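# Open a loose 3-D printer's door fully on a desk

## Task

A 3-D printer sits unfastened on a desk. Swing its door fully open, keeping every one of the printer's feet resting on the desk and never letting the printer topple or finish tipped. Afterwards release it and back the robot away; the door must stay fully open by itself, not because the robot is holding it.

## Robot and tools

Robot: a LinearBot. Its base can drive forward, sideways or turn on the spot. A column about 1.75 m tall carries a carriage that slides 1.0 m up or down (lift_m). On the carriage are two identical six-joint arms, left and right, each ending in a two-finger gripper. Arm bases sit about 0.57 m + lift_m above the floor, and carriage parts hang roughly 0.15 m lower. A hand reaches about 0.78 m from its shoulder but only about 0.38 m below its arm base. The hand is about 0.16 m long and 0.1 m wide (0.14 m opened). Parked arm joints 1 to 6: 0, 0.05, 0.05, 1.45, 0, 0; parked, the robot is about 0.95 m wide and 0.7 m long. Cameras: carriage_camera (fixed, facing forward, tilted about 20 degrees down), left_wrist_camera and right_wrist_camera (each looking past its fingertips). All images are 672x504.

Frames: the base frame has its origin on the floor below the base centre, x forward, y left, z up. left_hand and right_hand report, in this frame, the point between that hand's finger pads; quat_wxyz rotates base axes into hand axes (hand z along the fingers, fingers open along hand y; a hand pointing straight up with joints 1, 5, 6 at 0 reads 1, 0, 0, 0). Hand readings can be off, more so at long reach. base_odometry is measured from where the base started, counts wheel turns only (slip looks like travel), and heading runs -3.142 to 3.142, left positive.

execute_actions: argument actions is a list holding one action object or nothing (empty list = just report state and images). An action may contain base, joints or both; they start together. base holds exactly one relative offset from where the base last reported itself: translate_m (metres, forward positive, -2 to 2), strafe_m (metres, left positive, -2 to 2) or rotate_rad (radians, counter-clockwise positive, -6.3 to 6.3). joints is a single object keyed by joint name, each value an absolute target, not an offset: lift_m 0 to 1 m; for each side (left_ or right_) joint1_rad -2.617 to 3.054 (yaw about vertical, 0 ahead, positive left), joint2_rad 0 to 3.141 (shoulder: 0 upper arm back and level, 1.57 vertical, 3.14 forward and level), joint3_rad 0 to 3.141 (elbow: 0 folded, 3.14 straight), joint4_rad -1.57 to 1.57 (wrist pitch, positive lifts fingertips), joint5_rad -1.57 to 1.57 (wrist yaw, positive turns fingertips to the right, opposite to joint 1), joint6_rad -2.094 to 2.094 (roll about the finger axis, positive clockwise seen from the forearm), gripper_m 0 to 0.093 m (pad gap). Joints not named may keep driving toward earlier targets. An unknown key or out-of-range number rejects the call and nothing moves. Optional cameras: list of camera names or all; omitted/null gives all, [] gives none. One action runs at most 15 s.

wait: seconds from 0 to 10; commands nothing, then returns state and images. zoom_image: camera plus region [x0, y0, x1, y1] in pixels of that camera's latest image, at most 504 by 504. finished_scene: scene = current scene number; ends it irreversibly and says whether the task succeeded.

Result lines: base_status and joint_status describe how the last accepted action ended. done = reached target (for the base, wheels turned the full amount, slip included). off_target = stopped short and may still be pushing. contact_stop or time_out = target dropped, holding where it stopped. "joint command not followed" (with a cause: line) means a self-collision check refused that arm's joint targets; those joints show not_followed and may be retried by later actions until new safe targets are sent; grippers still move. on_its_own lists what the call did not command; "held at" is a held target, not a measured position. motor_effort gives percent of maximum per motor, positive toward higher joint values, with the peak in brackets; readings carry fixed bias and noise. A falling lift effort while lowering means a hand rests on something; drive_wheels larger at rest than after free motion means the base is still pressing on something. ARM HIT means an arm struck the robot itself. MOTOR HOT warns from 75 °C; OVER-TEMPERATURE FAULT means an arm was halted (90 °C) or went limp and dropped (100 °C), with limit_stop_at_motor_heat on affected keys: resend those targets. Stretched arms heat quickly even unloaded.

Cautions: wheel motors are weak, so the base stops with contact_stop under light pushes. Stops arrive after impact and may be late; the base can roll about 0.3 m after an arm touches something. After a blocked drive, reverse about 0.2 m (or turn back), repeat if still pressed, then retry. Do not drive backward into a table edge the column has passed under. Arms have no contact stop and snap to their targets once freed. Keep the two arms from striking or pressing each other; to untangle, move only the refused arm clear first, the other in a later action. The robot can tip over with a high carriage, outstretched arms, loads or pulling, and nothing halts a fall; only images show a lean. Avoid dropping, slamming or shoving objects hard, and do not let the printer slide off its feet or tilt while pulling its door.

Each tool is called as name(argument=value, ...), one argument or row to a line, values as JSON.

## Session

execute_actions(
  actions=[],
)

Scene clock: 0.00 s.
base_odometry: x=+0.000 y=+0.000 heading=+0.000 (m, m, rad; odometry frame)
base_status: not commanded
joint_positions: lift_m=+0.297 left_joint1_rad=+0.012 left_joint2_rad=+0.041 left_joint3_rad=+0.036 left_joint4_rad=+1.447 left_joint5_rad=+0.022 left_joint6_rad=+0.034 left_gripper_m=+0.095 right_joint1_rad=-0.019 right_joint2_rad=+0.023 right_joint3_rad=+0.024 right_joint4_rad=+1.486 right_joint5_rad=+0.016 right_joint6_rad=-0.042 right_gripper_m=+0.094
joint_status: not commanded
motor_effort: lift_m=+17 drive_wheels=-4 (%)
left_hand: x=+0.2977 y=+0.3265 z=+1.2734 quat_wxyz=(+0.998, +0.012, +0.064, +0.022) (m; base frame)
right_hand: x=+0.2859 y=-0.3331 z=+1.2713 quat_wxyz=(+0.999, +0.008, +0.042, -0.031) (m; base frame)
pictures: carriage_camera, left_wrist_camera, right_wrist_camera
Images, in order (width x height): carriage_camera 672x504, left_wrist_camera 672x504, right_wrist_camera 672x504.

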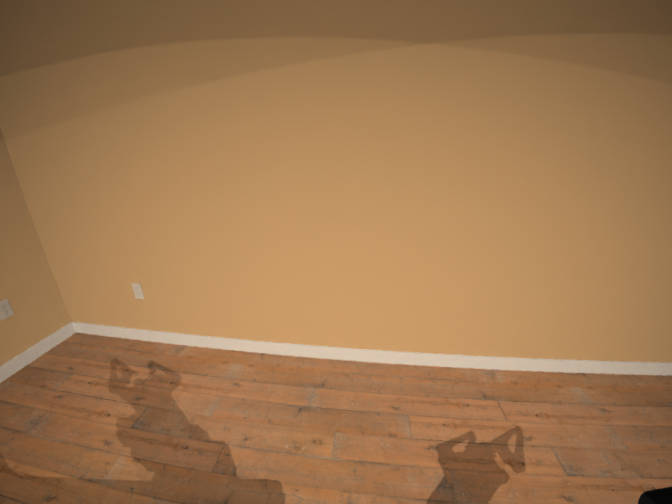

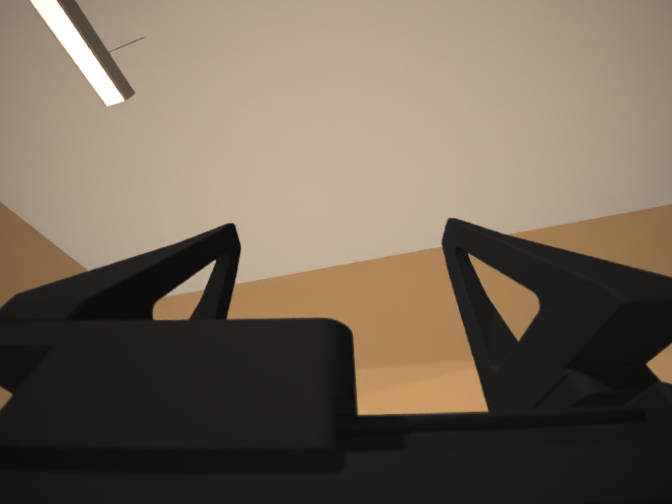

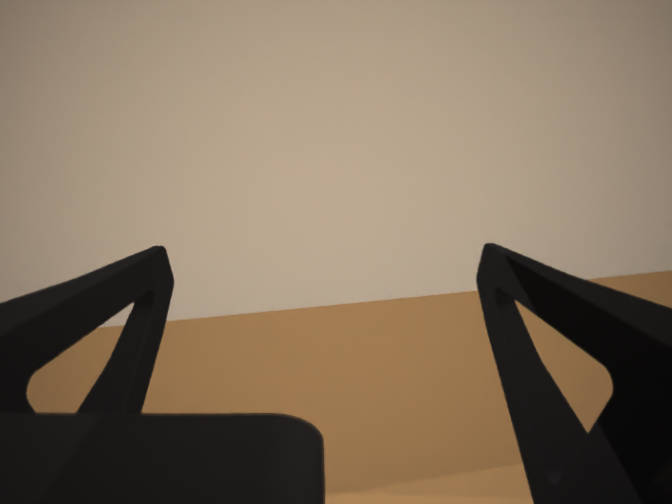

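execute_actions(
  actions=[
    {"base":{"rotate_rad":-1.9}},
  ],
  cameras=["carriage_camera"],
)

Scene clock: 5.40 s.
base_odometry: x=+0.000 y=+0.000 heading=-1.898 (m, m, rad; odometry frame)
base_status: done
joint_positions: lift_m=+0.297 left_joint1_rad=+0.012 left_joint2_rad=+0.041 left_joint3_rad=+0.036 left_joint4_rad=+1.444 left_joint5_rad=+0.022 left_joint6_rad=+0.034 left_gripper_m=+0.095 right_joint1_rad=-0.019 right_joint2_rad=+0.023 right_joint3_rad=+0.024 right_joint4_rad=+1.485 right_joint5_rad=+0.016 right_joint6_rad=-0.042 right_gripper_m=+0.094
joint_status: not commanded
motor_effort: lift_m=+17(17) drive_wheels=+15(45) (%)
left_hand: x=+0.2984 y=+0.3265 z=+1.2733 quat_wxyz=(+0.998, +0.012, +0.066, +0.022) (m; base frame)
right_hand: x=+0.2860 y=-0.3332 z=+1.2713 quat_wxyz=(+0.999, +0.008, +0.042, -0.031) (m; base frame)
pictures: carriage_camera
Images, in order (width x height): carriage_camera 672x504.

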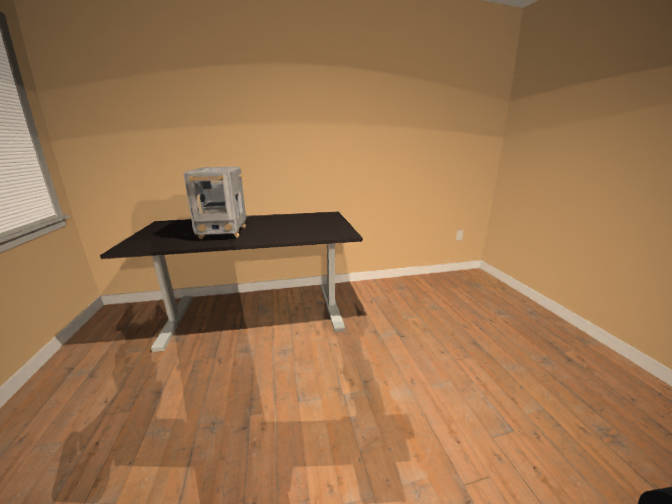

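execute_actions(
  actions=[
    {"base":{"rotate_rad":0.2}},
  ],
  cameras=[],
)

execute_actions(
  actions=[
    {"base":{"translate_m":0.9},"joints":{"lift_m":0.1}},
  ],
  cameras=[],
)

execute_actions(
  actions=[
    {"base":{"strafe_m":0.45}},
  ],
  cameras=["carriage_camera"],
)

zoom_image(
  camera="carriage_camera",
  region=[200,20,480,230],
)

Scene clock: 11.87 s.
base_odometry: x=+0.000 y=+0.000 heading=-1.700 (m, m, rad; odometry frame)
base_status: done
joint_positions: lift_m=+0.297 left_joint1_rad=+0.012 left_joint2_rad=+0.041 left_joint3_rad=+0.036 left_joint4_rad=+1.444 left_joint5_rad=+0.022 left_joint6_rad=+0.034 left_gripper_m=+0.095 right_joint1_rad=-0.019 right_joint2_rad=+0.023 right_joint3_rad=+0.024 right_joint4_rad=+1.486 right_joint5_rad=+0.016 right_joint6_rad=-0.042 right_gripper_m=+0.094
joint_status: not commanded
motor_effort: lift_m=+17(17) drive_wheels=-23(42) (%)
left_hand: x=+0.2983 y=+0.3265 z=+1.2733 quat_wxyz=(+0.998, +0.012, +0.066, +0.022) (m; base frame)
right_hand: x=+0.2859 y=-0.3331 z=+1.2713 quat_wxyz=(+0.999, +0.008, +0.042, -0.031) (m; base frame)
pictures: none
No camera images: the call's "cameras" was empty. Leave "cameras" out to get every camera's image.

Scene clock: 16.07 s.
base_odometry: x=-0.118 y=-0.892 heading=-1.702 (m, m, rad; odometry frame)
base_status: done
joint_positions: lift_m=+0.100 left_joint1_rad=+0.012 left_joint2_rad=+0.041 left_joint3_rad=+0.036 left_joint4_rad=+1.446 left_joint5_rad=+0.022 left_joint6_rad=+0.034 left_gripper_m=+0.095 right_joint1_rad=-0.019 right_joint2_rad=+0.023 right_joint3_rad=+0.024 right_joint4_rad=+1.486 right_joint5_rad=+0.016 right_joint6_rad=-0.042 right_gripper_m=+0.094
joint_status: all done
motor_effort: lift_m=+16(16) drive_wheels=-14(50) (%)
left_hand: x=+0.2979 y=+0.3265 z=+1.0762 quat_wxyz=(+0.998, +0.012, +0.065, +0.022) (m; base frame)
right_hand: x=+0.2858 y=-0.3331 z=+1.0742 quat_wxyz=(+0.999, +0.008, +0.042, -0.031) (m; base frame)
pictures: none
No camera images: the call's "cameras" was empty. Leave "cameras" out to get every camera's image.

Scene clock: 19.13 s.
base_odometry: x=+0.328 y=-0.952 heading=-1.702 (m, m, rad; odometry frame)
base_status: done
joint_positions: lift_m=+0.100 left_joint1_rad=+0.012 left_joint2_rad=+0.041 left_joint3_rad=+0.036 left_joint4_rad=+1.445 left_joint5_rad=+0.022 left_joint6_rad=+0.034 left_gripper_m=+0.095 right_joint1_rad=-0.019 right_joint2_rad=+0.023 right_joint3_rad=+0.024 right_joint4_rad=+1.486 right_joint5_rad=+0.016 right_joint6_rad=-0.042 right_gripper_m=+0.094
joint_status: not commanded
motor_effort: lift_m=+16(16) drive_wheels=-8(33) (%)
left_hand: x=+0.2981 y=+0.3265 z=+1.0762 quat_wxyz=(+0.998, +0.012, +0.065, +0.022) (m; base frame)
right_hand: x=+0.2857 y=-0.3331 z=+1.0742 quat_wxyz=(+0.999, +0.008, +0.041, -0.031) (m; base frame)
pictures: carriage_camera
Images, in order (width x height): carriage_camera 672x504.

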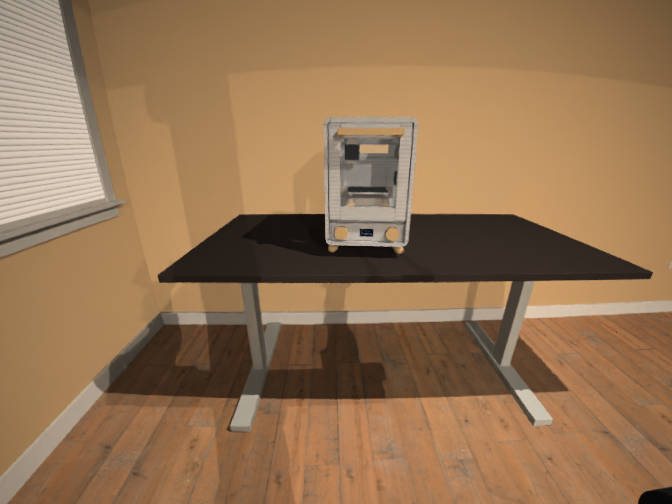

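Region (200, 20, 480, 230) of carriage_camera's 672x504 image, scaled by 1.800, with more detail than that image has; it fills the top 378 rows of this view, and the rest is white.

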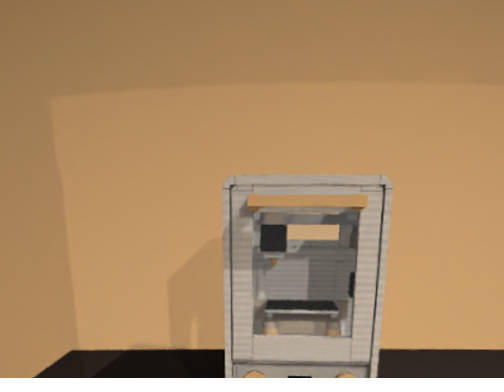

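execute_actions(
  actions=[
    {"base":{"strafe_m":-0.1},"joints":{"lift_m":0.3,"right_joint1_rad":0.6,"right_joint2_rad":1.2,"right_joint3_rad":0.9,"right_joint4_rad":0.3,"right_joint5_rad":0.6,"right_joint6_rad":1.57,"left_joint2_rad":1.0,"left_joint3_rad":1.0,"left_joint4_rad":0}},
  ],
)

Scene clock: 26.67 s.
base_odometry: x=+0.229 y=-0.938 heading=-1.702 (m, m, rad; odometry frame)
base_status: done
joint_positions: lift_m=+0.300 left_joint1_rad=+0.012 left_joint2_rad=+0.992 left_joint3_rad=+0.977 left_joint4_rad=-0.005 left_joint5_rad=+0.022 left_joint6_rad=+0.034 left_gripper_m=+0.095 right_joint1_rad=+0.593 right_joint2_rad=+1.200 right_joint3_rad=+0.881 right_joint4_rad=+0.297 right_joint5_rad=+0.594 right_joint6_rad=+1.561 right_gripper_m=+0.094
joint_status: all done
motor_effort: lift_m=+18(23) drive_wheels=+15(39) (%)
left_hand: x=+0.6318 y=+0.3306 z=+1.2351 quat_wxyz=(+0.700, +0.016, +0.714, +0.008) (m; base frame)
right_hand: x=+0.6436 y=-0.1907 z=+1.1839 quat_wxyz=(+0.501, +0.499, +0.510, +0.489) (m; base frame)
pictures: carriage_camera, left_wrist_camera, right_wrist_camera
Images, in order (width x height): carriage_camera 672x504, left_wrist_camera 672x504, right_wrist_camera 672x504.

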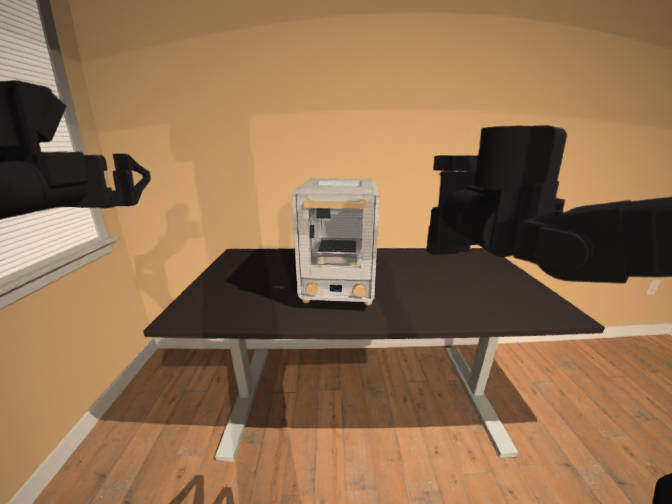

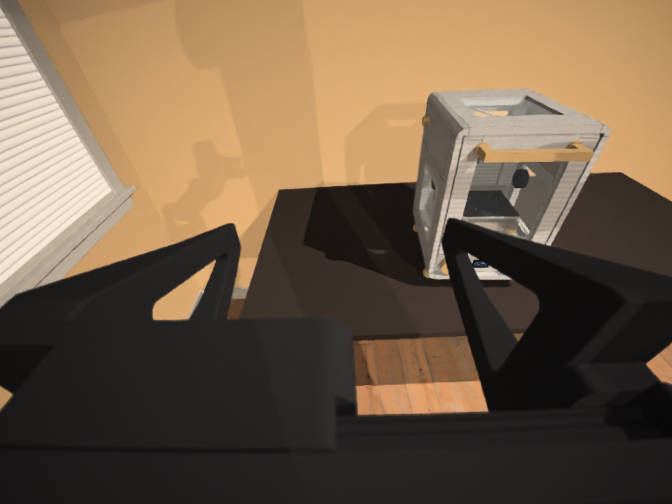

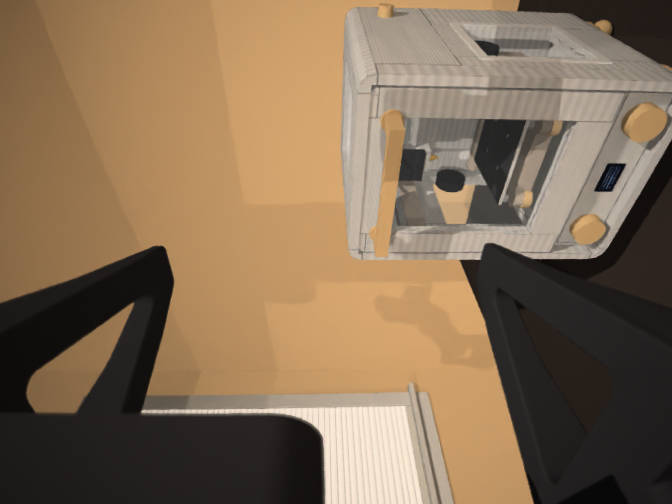

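zoom_image(
  camera="right_wrist_camera",
  region=[330,0,672,270],
)

zoom_image(
  camera="carriage_camera",
  region=[270,170,410,320],
)

Region (330, 0, 672, 270) of right_wrist_camera's 672x504 image, scaled by 1.474, with more detail than that image has; it fills the top 398 rows of this view, and the rest is white.

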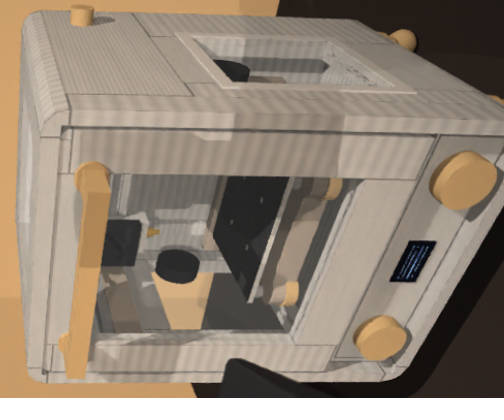

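Region (270, 170, 410, 320) of carriage_camera's 672x504 image, scaled by 3.360, with more detail than that image has; it fills the left 470 columns of this view, and the rest is white.

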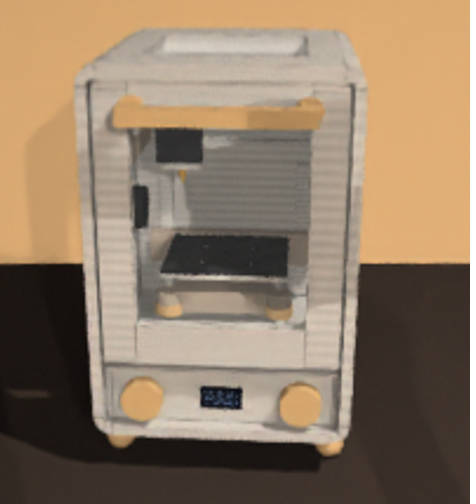

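execute_actions(
  actions=[
    {"base":{"strafe_m":-0.2},"joints":{"lift_m":0.24,"right_gripper_m":0.06,"left_joint1_rad":-0.5,"left_joint5_rad":-0.5,"left_gripper_m":0}},
  ],
  cameras=[],
)

execute_actions(
  actions=[
    {"base":{"translate_m":0.2}},
  ],
)

Scene clock: 36.47 s.
base_odometry: x=+0.031 y=-0.912 heading=-1.701 (m, m, rad; odometry frame)
base_status: done
joint_positions: lift_m=+0.240 left_joint1_rad=-0.492 left_joint2_rad=+0.992 left_joint3_rad=+0.977 left_joint4_rad=-0.012 left_joint5_rad=-0.492 left_joint6_rad=+0.034 left_gripper_m=+0.001 right_joint1_rad=+0.593 right_joint2_rad=+1.200 right_joint3_rad=+0.881 right_joint4_rad=+0.294 right_joint5_rad=+0.596 right_joint6_rad=+1.561 right_gripper_m=+0.060
joint_status: all done
motor_effort: lift_m=+16(16) drive_wheels=-7(33) (%)
left_hand: x=+0.6086 y=+0.2377 z=+1.1740 quat_wxyz=(+0.698, +0.017, +0.715, +0.016) (m; base frame)
right_hand: x=+0.6436 y=-0.1910 z=+1.1236 quat_wxyz=(+0.501, +0.500, +0.510, +0.488) (m; base frame)
pictures: none
No camera images: the call's "cameras" was empty. Leave "cameras" out to get every camera's image.

Scene clock: 38.67 s.
base_odometry: x=+0.004 y=-1.111 heading=-1.702 (m, m, rad; odometry frame)
base_status: done
joint_positions: lift_m=+0.240 left_joint1_rad=-0.492 left_joint2_rad=+0.992 left_joint3_rad=+0.977 left_joint4_rad=-0.010 left_joint5_rad=-0.492 left_joint6_rad=+0.034 left_gripper_m=+0.001 right_joint1_rad=+0.593 right_joint2_rad=+1.200 right_joint3_rad=+0.881 right_joint4_rad=+0.295 right_joint5_rad=+0.596 right_joint6_rad=+1.561 right_gripper_m=+0.060
joint_status: not commanded
motor_effort: lift_m=+16(16) drive_wheels=-11(32) (%)
left_hand: x=+0.6087 y=+0.2378 z=+1.1744 quat_wxyz=(+0.699, +0.016, +0.715, +0.016) (m; base frame)
right_hand: x=+0.6436 y=-0.1910 z=+1.1238 quat_wxyz=(+0.502, +0.500, +0.510, +0.488) (m; base frame)
pictures: carriage_camera, left_wrist_camera, right_wrist_camera
Images, in order (width x height): carriage_camera 672x504, left_wrist_camera 672x504, right_wrist_camera 672x504.

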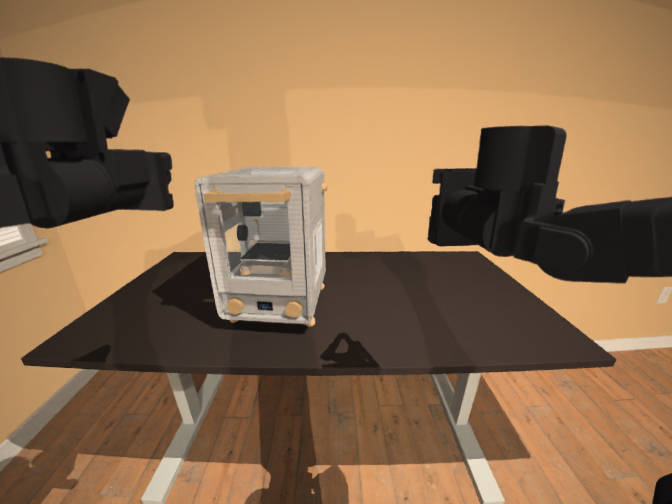

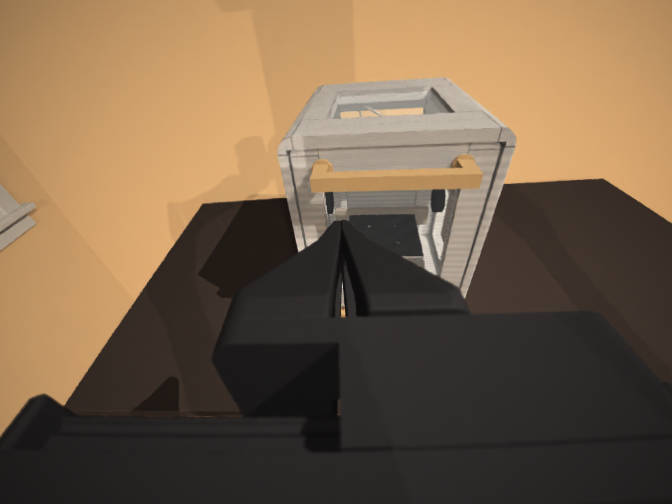

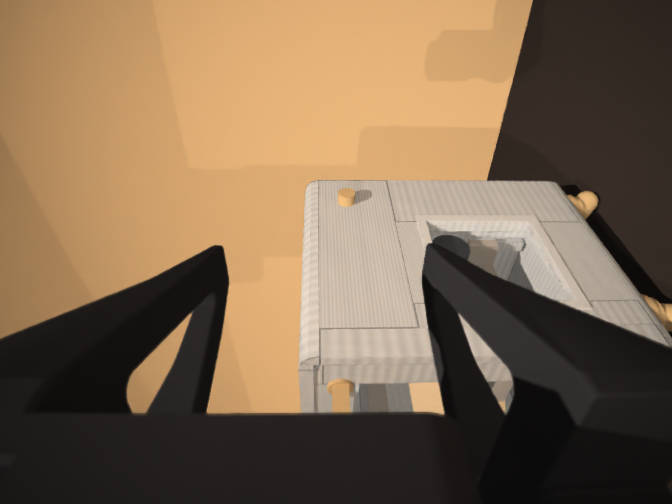

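execute_actions(
  actions=[
    {"base":{"strafe_m":0.39},"joints":{"lift_m":0.235,"left_joint1_rad":-0.2,"left_joint5_rad":-0.2}},
  ],
  cameras=[],
)

execute_actions(
  actions=[
    {"base":{"translate_m":0.08}},
  ],
)

Scene clock: 44.87 s.
base_odometry: x=+0.391 y=-1.162 heading=-1.703 (m, m, rad; odometry frame)
base_status: done
joint_positions: lift_m=+0.235 left_joint1_rad=-0.208 left_joint2_rad=+0.995 left_joint3_rad=+0.977 left_joint4_rad=-0.010 left_joint5_rad=-0.207 left_joint6_rad=+0.034 left_gripper_m=+0.001 right_joint1_rad=+0.593 right_joint2_rad=+1.200 right_joint3_rad=+0.881 right_joint4_rad=+0.296 right_joint5_rad=+0.598 right_joint6_rad=+1.561 right_gripper_m=+0.060
joint_status: all done
motor_effort: lift_m=+16(17) drive_wheels=-9(37) (%)
left_hand: x=+0.6283 y=+0.2894 z=+1.1682 quat_wxyz=(+0.697, +0.015, +0.716, +0.014) (m; base frame)
right_hand: x=+0.6436 y=-0.1913 z=+1.1189 quat_wxyz=(+0.502, +0.500, +0.509, +0.488) (m; base frame)
pictures: none
No camera images: the call's "cameras" was empty. Leave "cameras" out to get every camera's image.

Scene clock: 46.40 s.
base_odometry: x=+0.380 y=-1.242 heading=-1.702 (m, m, rad; odometry frame)
base_status: done
joint_positions: lift_m=+0.235 left_joint1_rad=-0.208 left_joint2_rad=+0.995 left_joint3_rad=+0.977 left_joint4_rad=-0.009 left_joint5_rad=-0.207 left_joint6_rad=+0.034 left_gripper_m=+0.001 right_joint1_rad=+0.593 right_joint2_rad=+1.200 right_joint3_rad=+0.881 right_joint4_rad=+0.296 right_joint5_rad=+0.598 right_joint6_rad=+1.561 right_gripper_m=+0.060
joint_status: not commanded
motor_effort: lift_m=+16(16) drive_wheels=-11(30) (%)
left_hand: x=+0.6283 y=+0.2894 z=+1.1684 quat_wxyz=(+0.698, +0.015, +0.716, +0.014) (m; base frame)
right_hand: x=+0.6436 y=-0.1913 z=+1.1191 quat_wxyz=(+0.502, +0.500, +0.509, +0.489) (m; base frame)
pictures: carriage_camera, left_wrist_camera, right_wrist_camera
Images, in order (width x height): carriage_camera 672x504, left_wrist_camera 672x504, right_wrist_camera 672x504.

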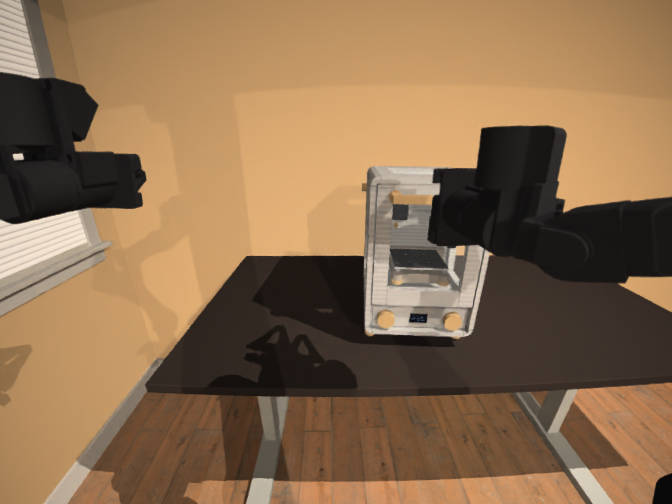

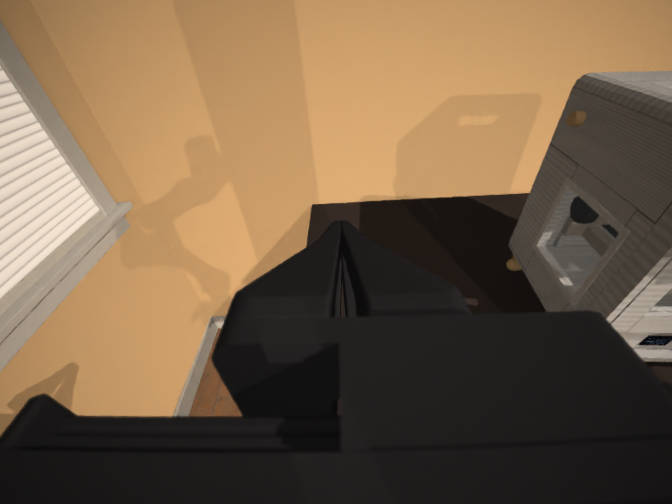

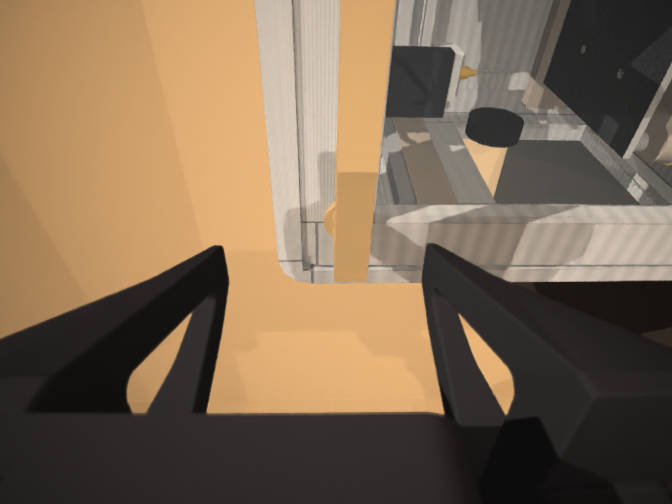

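execute_actions(
  actions=[
    {"base":{"strafe_m":-0.03},"joints":{"lift_m":0.229}},
  ],
  cameras=[],
)

execute_actions(
  actions=[
    {"base":{"translate_m":0.06}},
  ],
)

Scene clock: 50.67 s.
base_odometry: x=+0.351 y=-1.238 heading=-1.702 (m, m, rad; odometry frame)
base_status: done
joint_positions: lift_m=+0.229 left_joint1_rad=-0.208 left_joint2_rad=+0.995 left_joint3_rad=+0.977 left_joint4_rad=-0.010 left_joint5_rad=-0.206 left_joint6_rad=+0.034 left_gripper_m=+0.001 right_joint1_rad=+0.593 right_joint2_rad=+1.201 right_joint3_rad=+0.881 right_joint4_rad=+0.295 right_joint5_rad=+0.598 right_joint6_rad=+1.562 right_gripper_m=+0.060
joint_status: all done
motor_effort: lift_m=+16(17) drive_wheels=-8(33) (%)
left_hand: x=+0.6283 y=+0.2892 z=+1.1623 quat_wxyz=(+0.698, +0.015, +0.716, +0.013) (m; base frame)
right_hand: x=+0.6436 y=-0.1911 z=+1.1127 quat_wxyz=(+0.502, +0.500, +0.509, +0.488) (m; base frame)
pictures: none
No camera images: the call's "cameras" was empty. Leave "cameras" out to get every camera's image.

Scene clock: 52.07 s.
base_odometry: x=+0.343 y=-1.298 heading=-1.702 (m, m, rad; odometry frame)
base_status: done
joint_positions: lift_m=+0.229 left_joint1_rad=-0.208 left_joint2_rad=+0.995 left_joint3_rad=+0.977 left_joint4_rad=-0.008 left_joint5_rad=-0.206 left_joint6_rad=+0.034 left_gripper_m=+0.001 right_joint1_rad=+0.593 right_joint2_rad=+1.201 right_joint3_rad=+0.881 right_joint4_rad=+0.296 right_joint5_rad=+0.598 right_joint6_rad=+1.562 right_gripper_m=+0.060
joint_status: not commanded
motor_effort: lift_m=+16(16) drive_wheels=-10(35) (%)
left_hand: x=+0.6283 y=+0.2892 z=+1.1626 quat_wxyz=(+0.698, +0.015, +0.716, +0.013) (m; base frame)
right_hand: x=+0.6436 y=-0.1911 z=+1.1128 quat_wxyz=(+0.502, +0.500, +0.509, +0.488) (m; base frame)
pictures: carriage_camera, left_wrist_camera, right_wrist_camera
Images, in order (width x height): carriage_camera 672x504, left_wrist_camera 672x504, right_wrist_camera 672x504.

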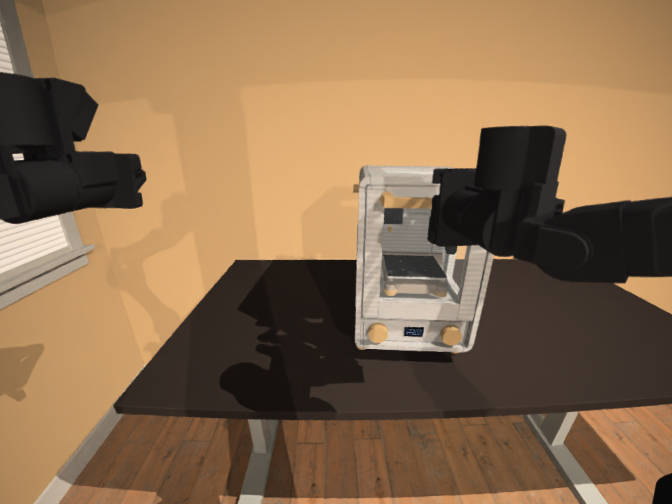

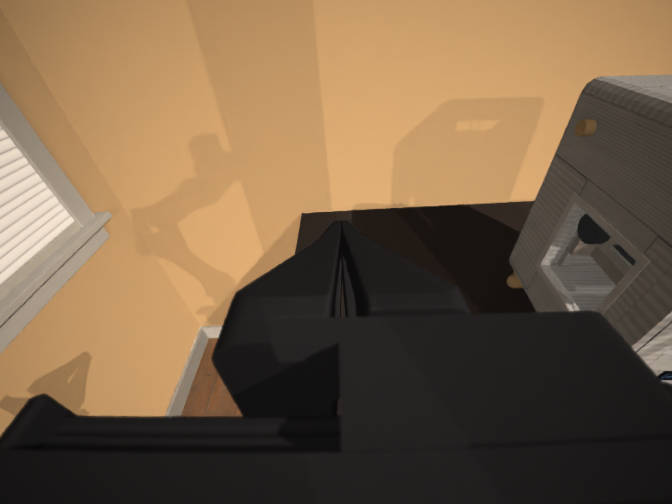

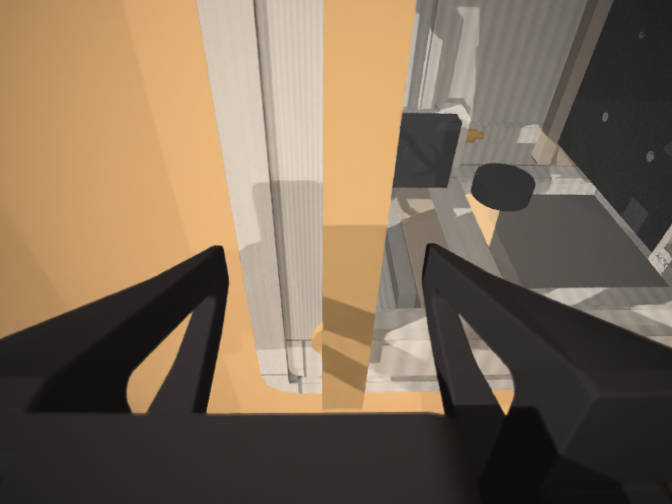

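execute_actions(
  actions=[
    {"base":{"translate_m":0.022},"joints":{"lift_m":0.224}},
  ],
  cameras=[],
)

execute_actions(
  actions=[
    {"joints":{"right_gripper_m":0}},
  ],
  cameras=["right_wrist_camera"],
)

execute_actions(
  actions=[
    {"base":{"translate_m":-0.03}},
  ],
)

Scene clock: 54.83 s.
base_odometry: x=+0.339 y=-1.319 heading=-1.703 (m, m, rad; odometry frame)
base_status: done
joint_positions: lift_m=+0.224 left_joint1_rad=-0.208 left_joint2_rad=+0.995 left_joint3_rad=+0.977 left_joint4_rad=-0.009 left_joint5_rad=-0.206 left_joint6_rad=+0.034 left_gripper_m=+0.001 right_joint1_rad=+0.593 right_joint2_rad=+1.200 right_joint3_rad=+0.881 right_joint4_rad=+0.297 right_joint5_rad=+0.598 right_joint6_rad=+1.562 right_gripper_m=+0.060
joint_status: all done
motor_effort: lift_m=+16(16) drive_wheels=-11(43) (%)
left_hand: x=+0.6283 y=+0.2892 z=+1.1574 quat_wxyz=(+0.698, +0.015, +0.716, +0.013) (m; base frame)
right_hand: x=+0.6435 y=-0.1912 z=+1.1083 quat_wxyz=(+0.502, +0.500, +0.509, +0.489) (m; base frame)
pictures: none
No camera images: the call's "cameras" was empty. Leave "cameras" out to get every camera's image.

Scene clock: 55.47 s.
base_odometry: x=+0.339 y=-1.319 heading=-1.703 (m, m, rad; odometry frame)
base_status: not commanded
joint_positions: lift_m=+0.224 left_joint1_rad=-0.208 left_joint2_rad=+0.995 left_joint3_rad=+0.977 left_joint4_rad=-0.009 left_joint5_rad=-0.205 left_joint6_rad=+0.034 left_gripper_m=+0.001 right_joint1_rad=+0.593 right_joint2_rad=+1.201 right_joint3_rad=+0.881 right_joint4_rad=+0.285 right_joint5_rad=+0.599 right_joint6_rad=+1.581 right_gripper_m=+0.015
joint_status: right_gripper_m off_target (ended at +0.015, target +0.000)
motor_effort: lift_m=+16(16) drive_wheels=-11(11) (%)
left_hand: x=+0.6283 y=+0.2891 z=+1.1574 quat_wxyz=(+0.698, +0.015, +0.716, +0.013) (m; base frame)
right_hand: x=+0.6436 y=-0.1912 z=+1.1053 quat_wxyz=(+0.497, +0.506, +0.508, +0.489) (m; base frame)
pictures: right_wrist_camera
Images, in order (width x height): right_wrist_camera 672x504.

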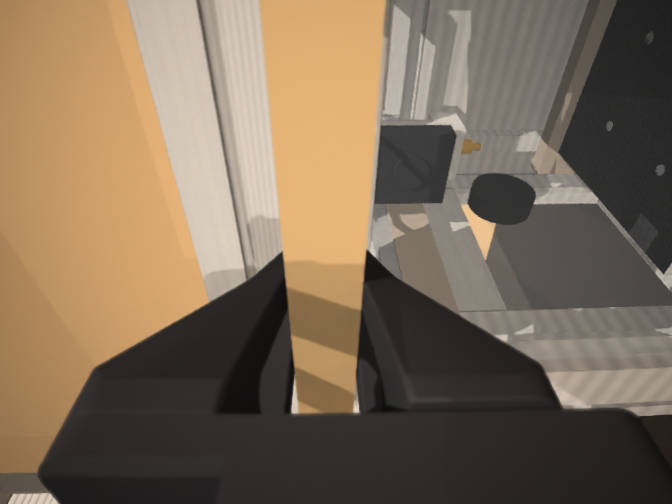

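Scene clock: 56.43 s.
base_odometry: x=+0.344 y=-1.290 heading=-1.703 (m, m, rad; odometry frame)
base_status: done
joint_positions: lift_m=+0.224 left_joint1_rad=-0.208 left_joint2_rad=+0.995 left_joint3_rad=+0.977 left_joint4_rad=-0.009 left_joint5_rad=-0.205 left_joint6_rad=+0.034 left_gripper_m=+0.001 right_joint1_rad=+0.586 right_joint2_rad=+1.218 right_joint3_rad=+0.881 right_joint4_rad=+0.295 right_joint5_rad=+0.583 right_joint6_rad=+1.587 right_gripper_m=+0.015
joint_status: not commanded
motor_effort: lift_m=+16(16) drive_wheels=-9(45) (%)
left_hand: x=+0.6283 y=+0.2890 z=+1.1575 quat_wxyz=(+0.698, +0.015, +0.716, +0.013) (m; base frame)
right_hand: x=+0.6478 y=-0.1893 z=+1.1009 quat_wxyz=(+0.492, +0.506, +0.511, +0.490) (m; base frame)
pictures: carriage_camera, left_wrist_camera, right_wrist_camera
Images, in order (width x height): carriage_camera 672x504, left_wrist_camera 672x504, right_wrist_camera 672x504.

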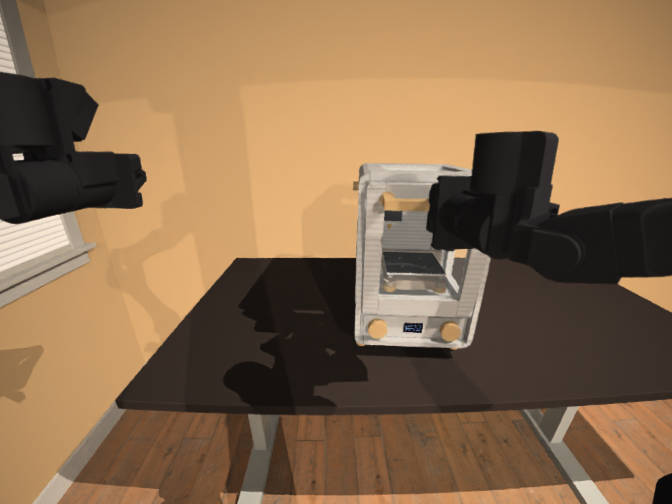

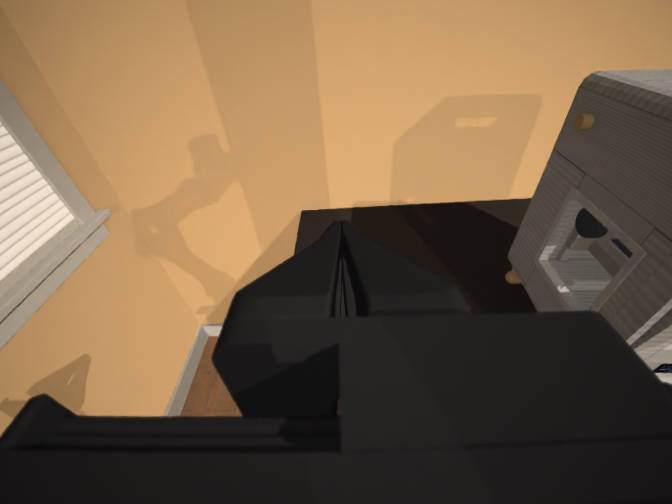

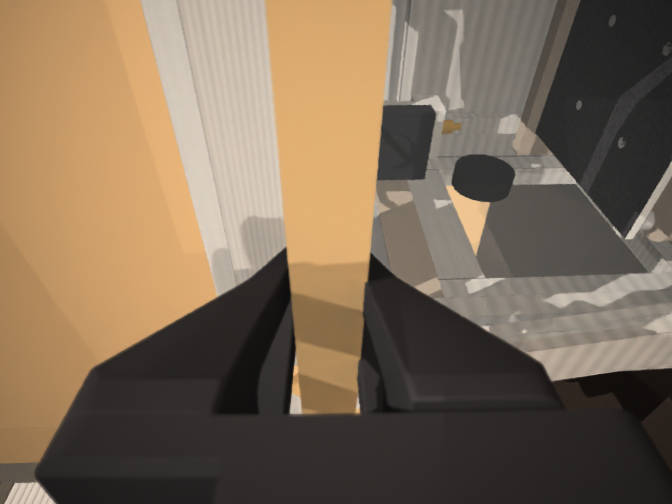

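Door appears to be opening. Continue.

execute_actions(
  actions=[
    {"base":{"translate_m":-0.05},"joints":{"lift_m":0.212}},
  ],
)

Scene clock: 59.23 s.
base_odometry: x=+0.350 y=-1.241 heading=-1.702 (m, m, rad; odometry frame)
base_status: done
joint_positions: lift_m=+0.212 left_joint1_rad=-0.208 left_joint2_rad=+0.996 left_joint3_rad=+0.977 left_joint4_rad=-0.010 left_joint5_rad=-0.204 left_joint6_rad=+0.034 left_gripper_m=+0.001 right_joint1_rad=+0.587 right_joint2_rad=+1.223 right_joint3_rad=+0.881 right_joint4_rad=+0.271 right_joint5_rad=+0.567 right_joint6_rad=+1.601 right_gripper_m=+0.017
joint_status: all done
motor_effort: lift_m=+16(16) drive_wheels=-8(41) (%)
left_hand: x=+0.6287 y=+0.2889 z=+1.1447 quat_wxyz=(+0.697, +0.016, +0.717, +0.013) (m; base frame)
right_hand: x=+0.6482 y=-0.1855 z=+1.0817 quat_wxyz=(+0.482, +0.508, +0.522, +0.487) (m; base frame)
pictures: carriage_camera, left_wrist_camera, right_wrist_camera
Images, in order (width x height): carriage_camera 672x504, left_wrist_camera 672x504, right_wrist_camera 672x504.

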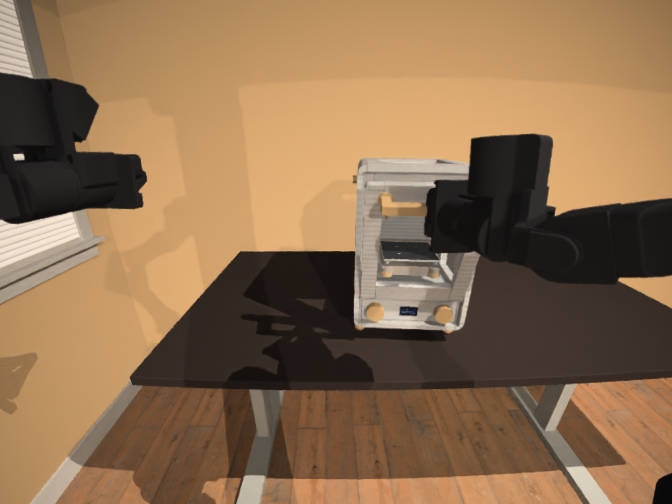

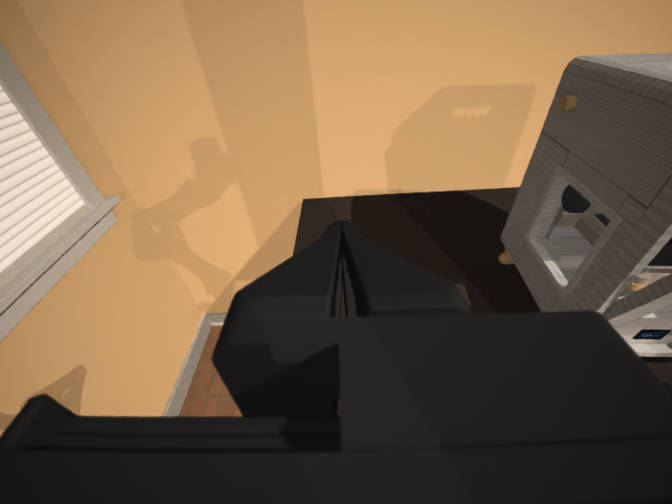

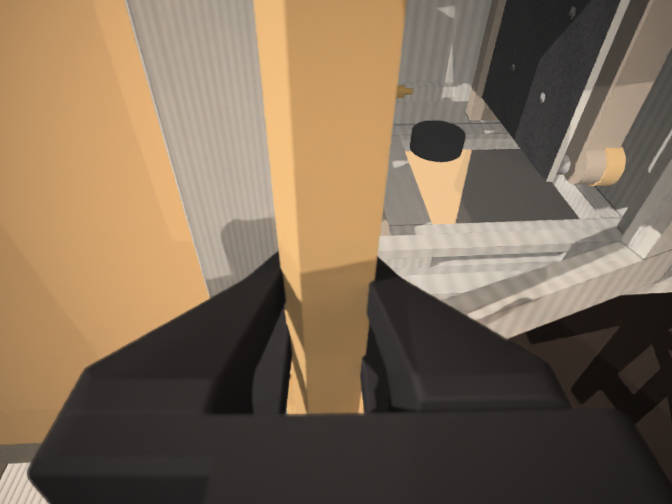

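execute_actions(
  actions=[
    {"base":{"translate_m":-0.035},"joints":{"lift_m":0.12,"right_joint4_rad":0.65}},
  ],
)

Scene clock: 62.63 s.
base_odometry: x=+0.354 y=-1.206 heading=-1.702 (m, m, rad; odometry frame)
base_status: done
joint_positions: lift_m=+0.120 left_joint1_rad=-0.208 left_joint2_rad=+0.996 left_joint3_rad=+0.977 left_joint4_rad=-0.012 left_joint5_rad=-0.204 left_joint6_rad=+0.034 left_gripper_m=+0.001 right_joint1_rad=+0.602 right_joint2_rad=+1.212 right_joint3_rad=+0.881 right_joint4_rad=+0.566 right_joint5_rad=+0.556 right_joint6_rad=+1.452 right_gripper_m=+0.017
joint_status: right_joint4_rad off_target (ended at +0.566, target +0.650); the others done
motor_effort: lift_m=+16(16) drive_wheels=-4(25) (%)
left_hand: x=+0.6287 y=+0.2889 z=+1.0521 quat_wxyz=(+0.696, +0.016, +0.718, +0.013) (m; base frame)
right_hand: x=+0.6394 y=-0.1827 z=+1.0583 quat_wxyz=(+0.536, +0.442, +0.454, +0.558) (m; base frame)
pictures: carriage_camera, left_wrist_camera, right_wrist_camera
Images, in order (width x height): carriage_camera 672x504, left_wrist_camera 672x504, right_wrist_camera 672x504.

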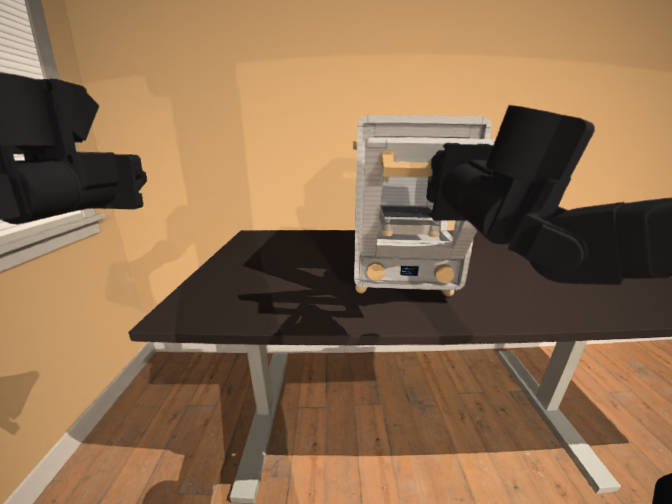

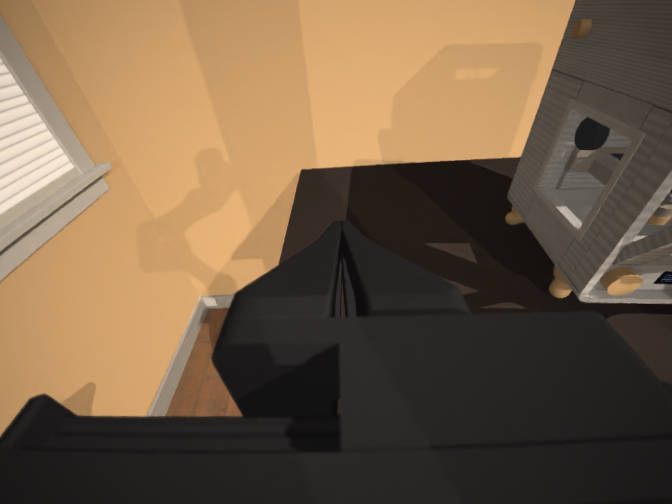

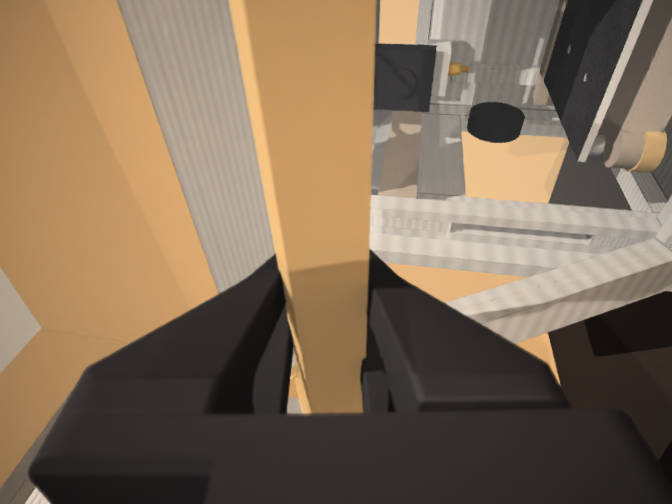

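execute_actions(
  actions=[
    {"base":{"translate_m":-0.045},"joints":{"lift_m":0.075,"right_joint4_rad":0.6}},
  ],
)

Scene clock: 65.87 s.
base_odometry: x=+0.360 y=-1.161 heading=-1.702 (m, m, rad; odometry frame)
base_status: done
joint_positions: lift_m=+0.075 left_joint1_rad=-0.208 left_joint2_rad=+0.996 left_joint3_rad=+0.977 left_joint4_rad=-0.013 left_joint5_rad=-0.204 left_joint6_rad=+0.034 left_gripper_m=+0.001 right_joint1_rad=+0.609 right_joint2_rad=+1.217 right_joint3_rad=+0.897 right_joint4_rad=+0.532 right_joint5_rad=+0.554 right_joint6_rad=+1.458 right_gripper_m=+0.019
joint_status: right_joint4_rad off_target (ended at +0.532, target +0.600); the others done
motor_effort: lift_m=+16(16) drive_wheels=-2(27) (%)
left_hand: x=+0.6287 y=+0.2889 z=+1.0071 quat_wxyz=(+0.696, +0.016, +0.718, +0.013) (m; base frame)
right_hand: x=+0.6405 y=-0.1778 z=+1.0115 quat_wxyz=(+0.530, +0.443, +0.463, +0.555) (m; base frame)
pictures: carriage_camera, left_wrist_camera, right_wrist_camera
Images, in order (width x height): carriage_camera 672x504, left_wrist_camera 672x504, right_wrist_camera 672x504.

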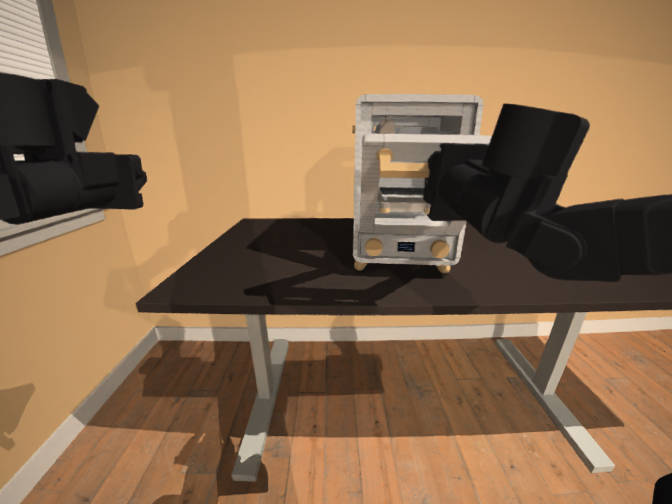

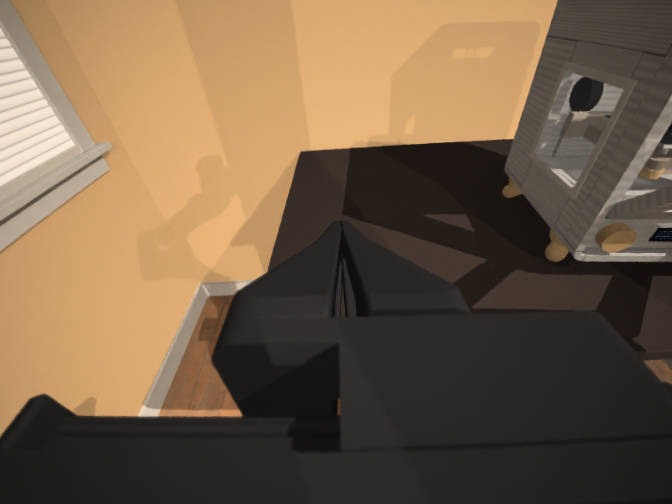

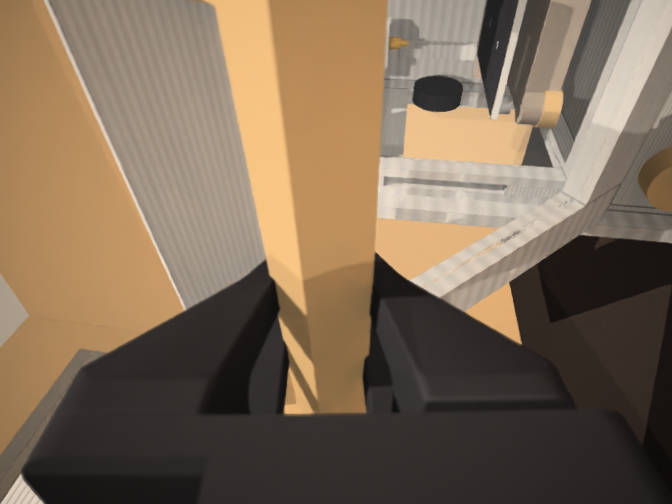

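execute_actions(
  actions=[
    {"base":{"translate_m":-0.035},"joints":{"lift_m":0.02,"right_gripper_m":0.028,"right_joint4_rad":0.55}},
  ],
)

Scene clock: 68.97 s.
base_odometry: x=+0.364 y=-1.127 heading=-1.703 (m, m, rad; odometry frame)
base_status: done
joint_positions: lift_m=+0.020 left_joint1_rad=-0.208 left_joint2_rad=+0.997 left_joint3_rad=+0.977 left_joint4_rad=-0.012 left_joint5_rad=-0.204 left_joint6_rad=+0.034 left_gripper_m=+0.001 right_joint1_rad=+0.616 right_joint2_rad=+1.206 right_joint3_rad=+0.897 right_joint4_rad=+0.482 right_joint5_rad=+0.580 right_joint6_rad=+1.557 right_gripper_m=+0.028
joint_status: right_joint4_rad off_target (ended at +0.482, target +0.550); the others done
motor_effort: lift_m=+16(17) drive_wheels=-6(33) (%)
left_hand: x=+0.6289 y=+0.2888 z=+0.9520 quat_wxyz=(+0.696, +0.016, +0.718, +0.013) (m; base frame)
right_hand: x=+0.6388 y=-0.1803 z=+0.9494 quat_wxyz=(+0.504, +0.474, +0.450, +0.564) (m; base frame)
pictures: carriage_camera, left_wrist_camera, right_wrist_camera
Images, in order (width x height): carriage_camera 672x504, left_wrist_camera 672x504, right_wrist_camera 672x504.

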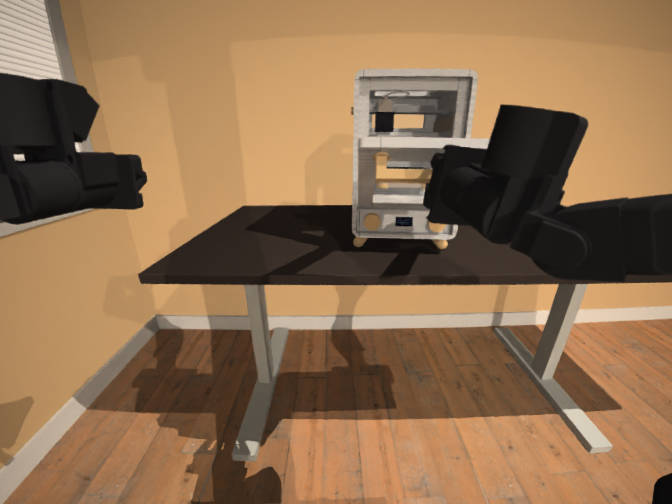

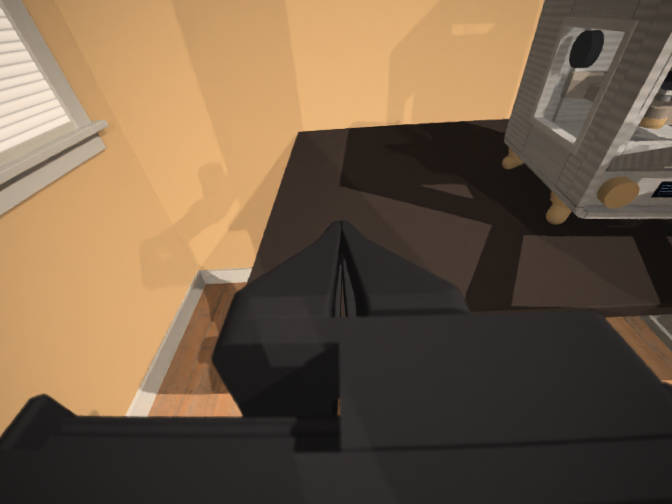

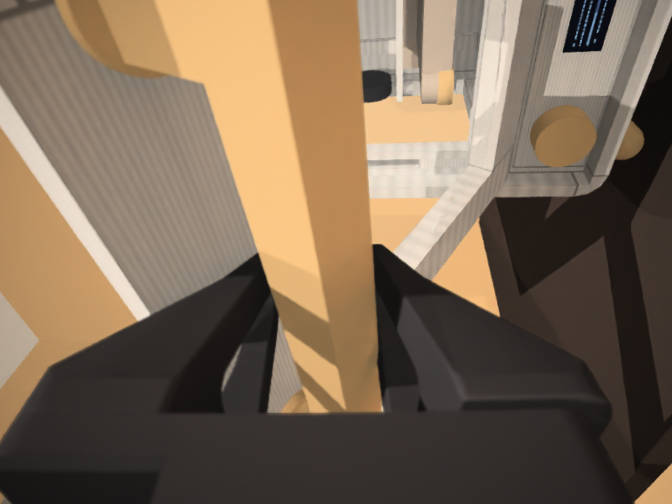

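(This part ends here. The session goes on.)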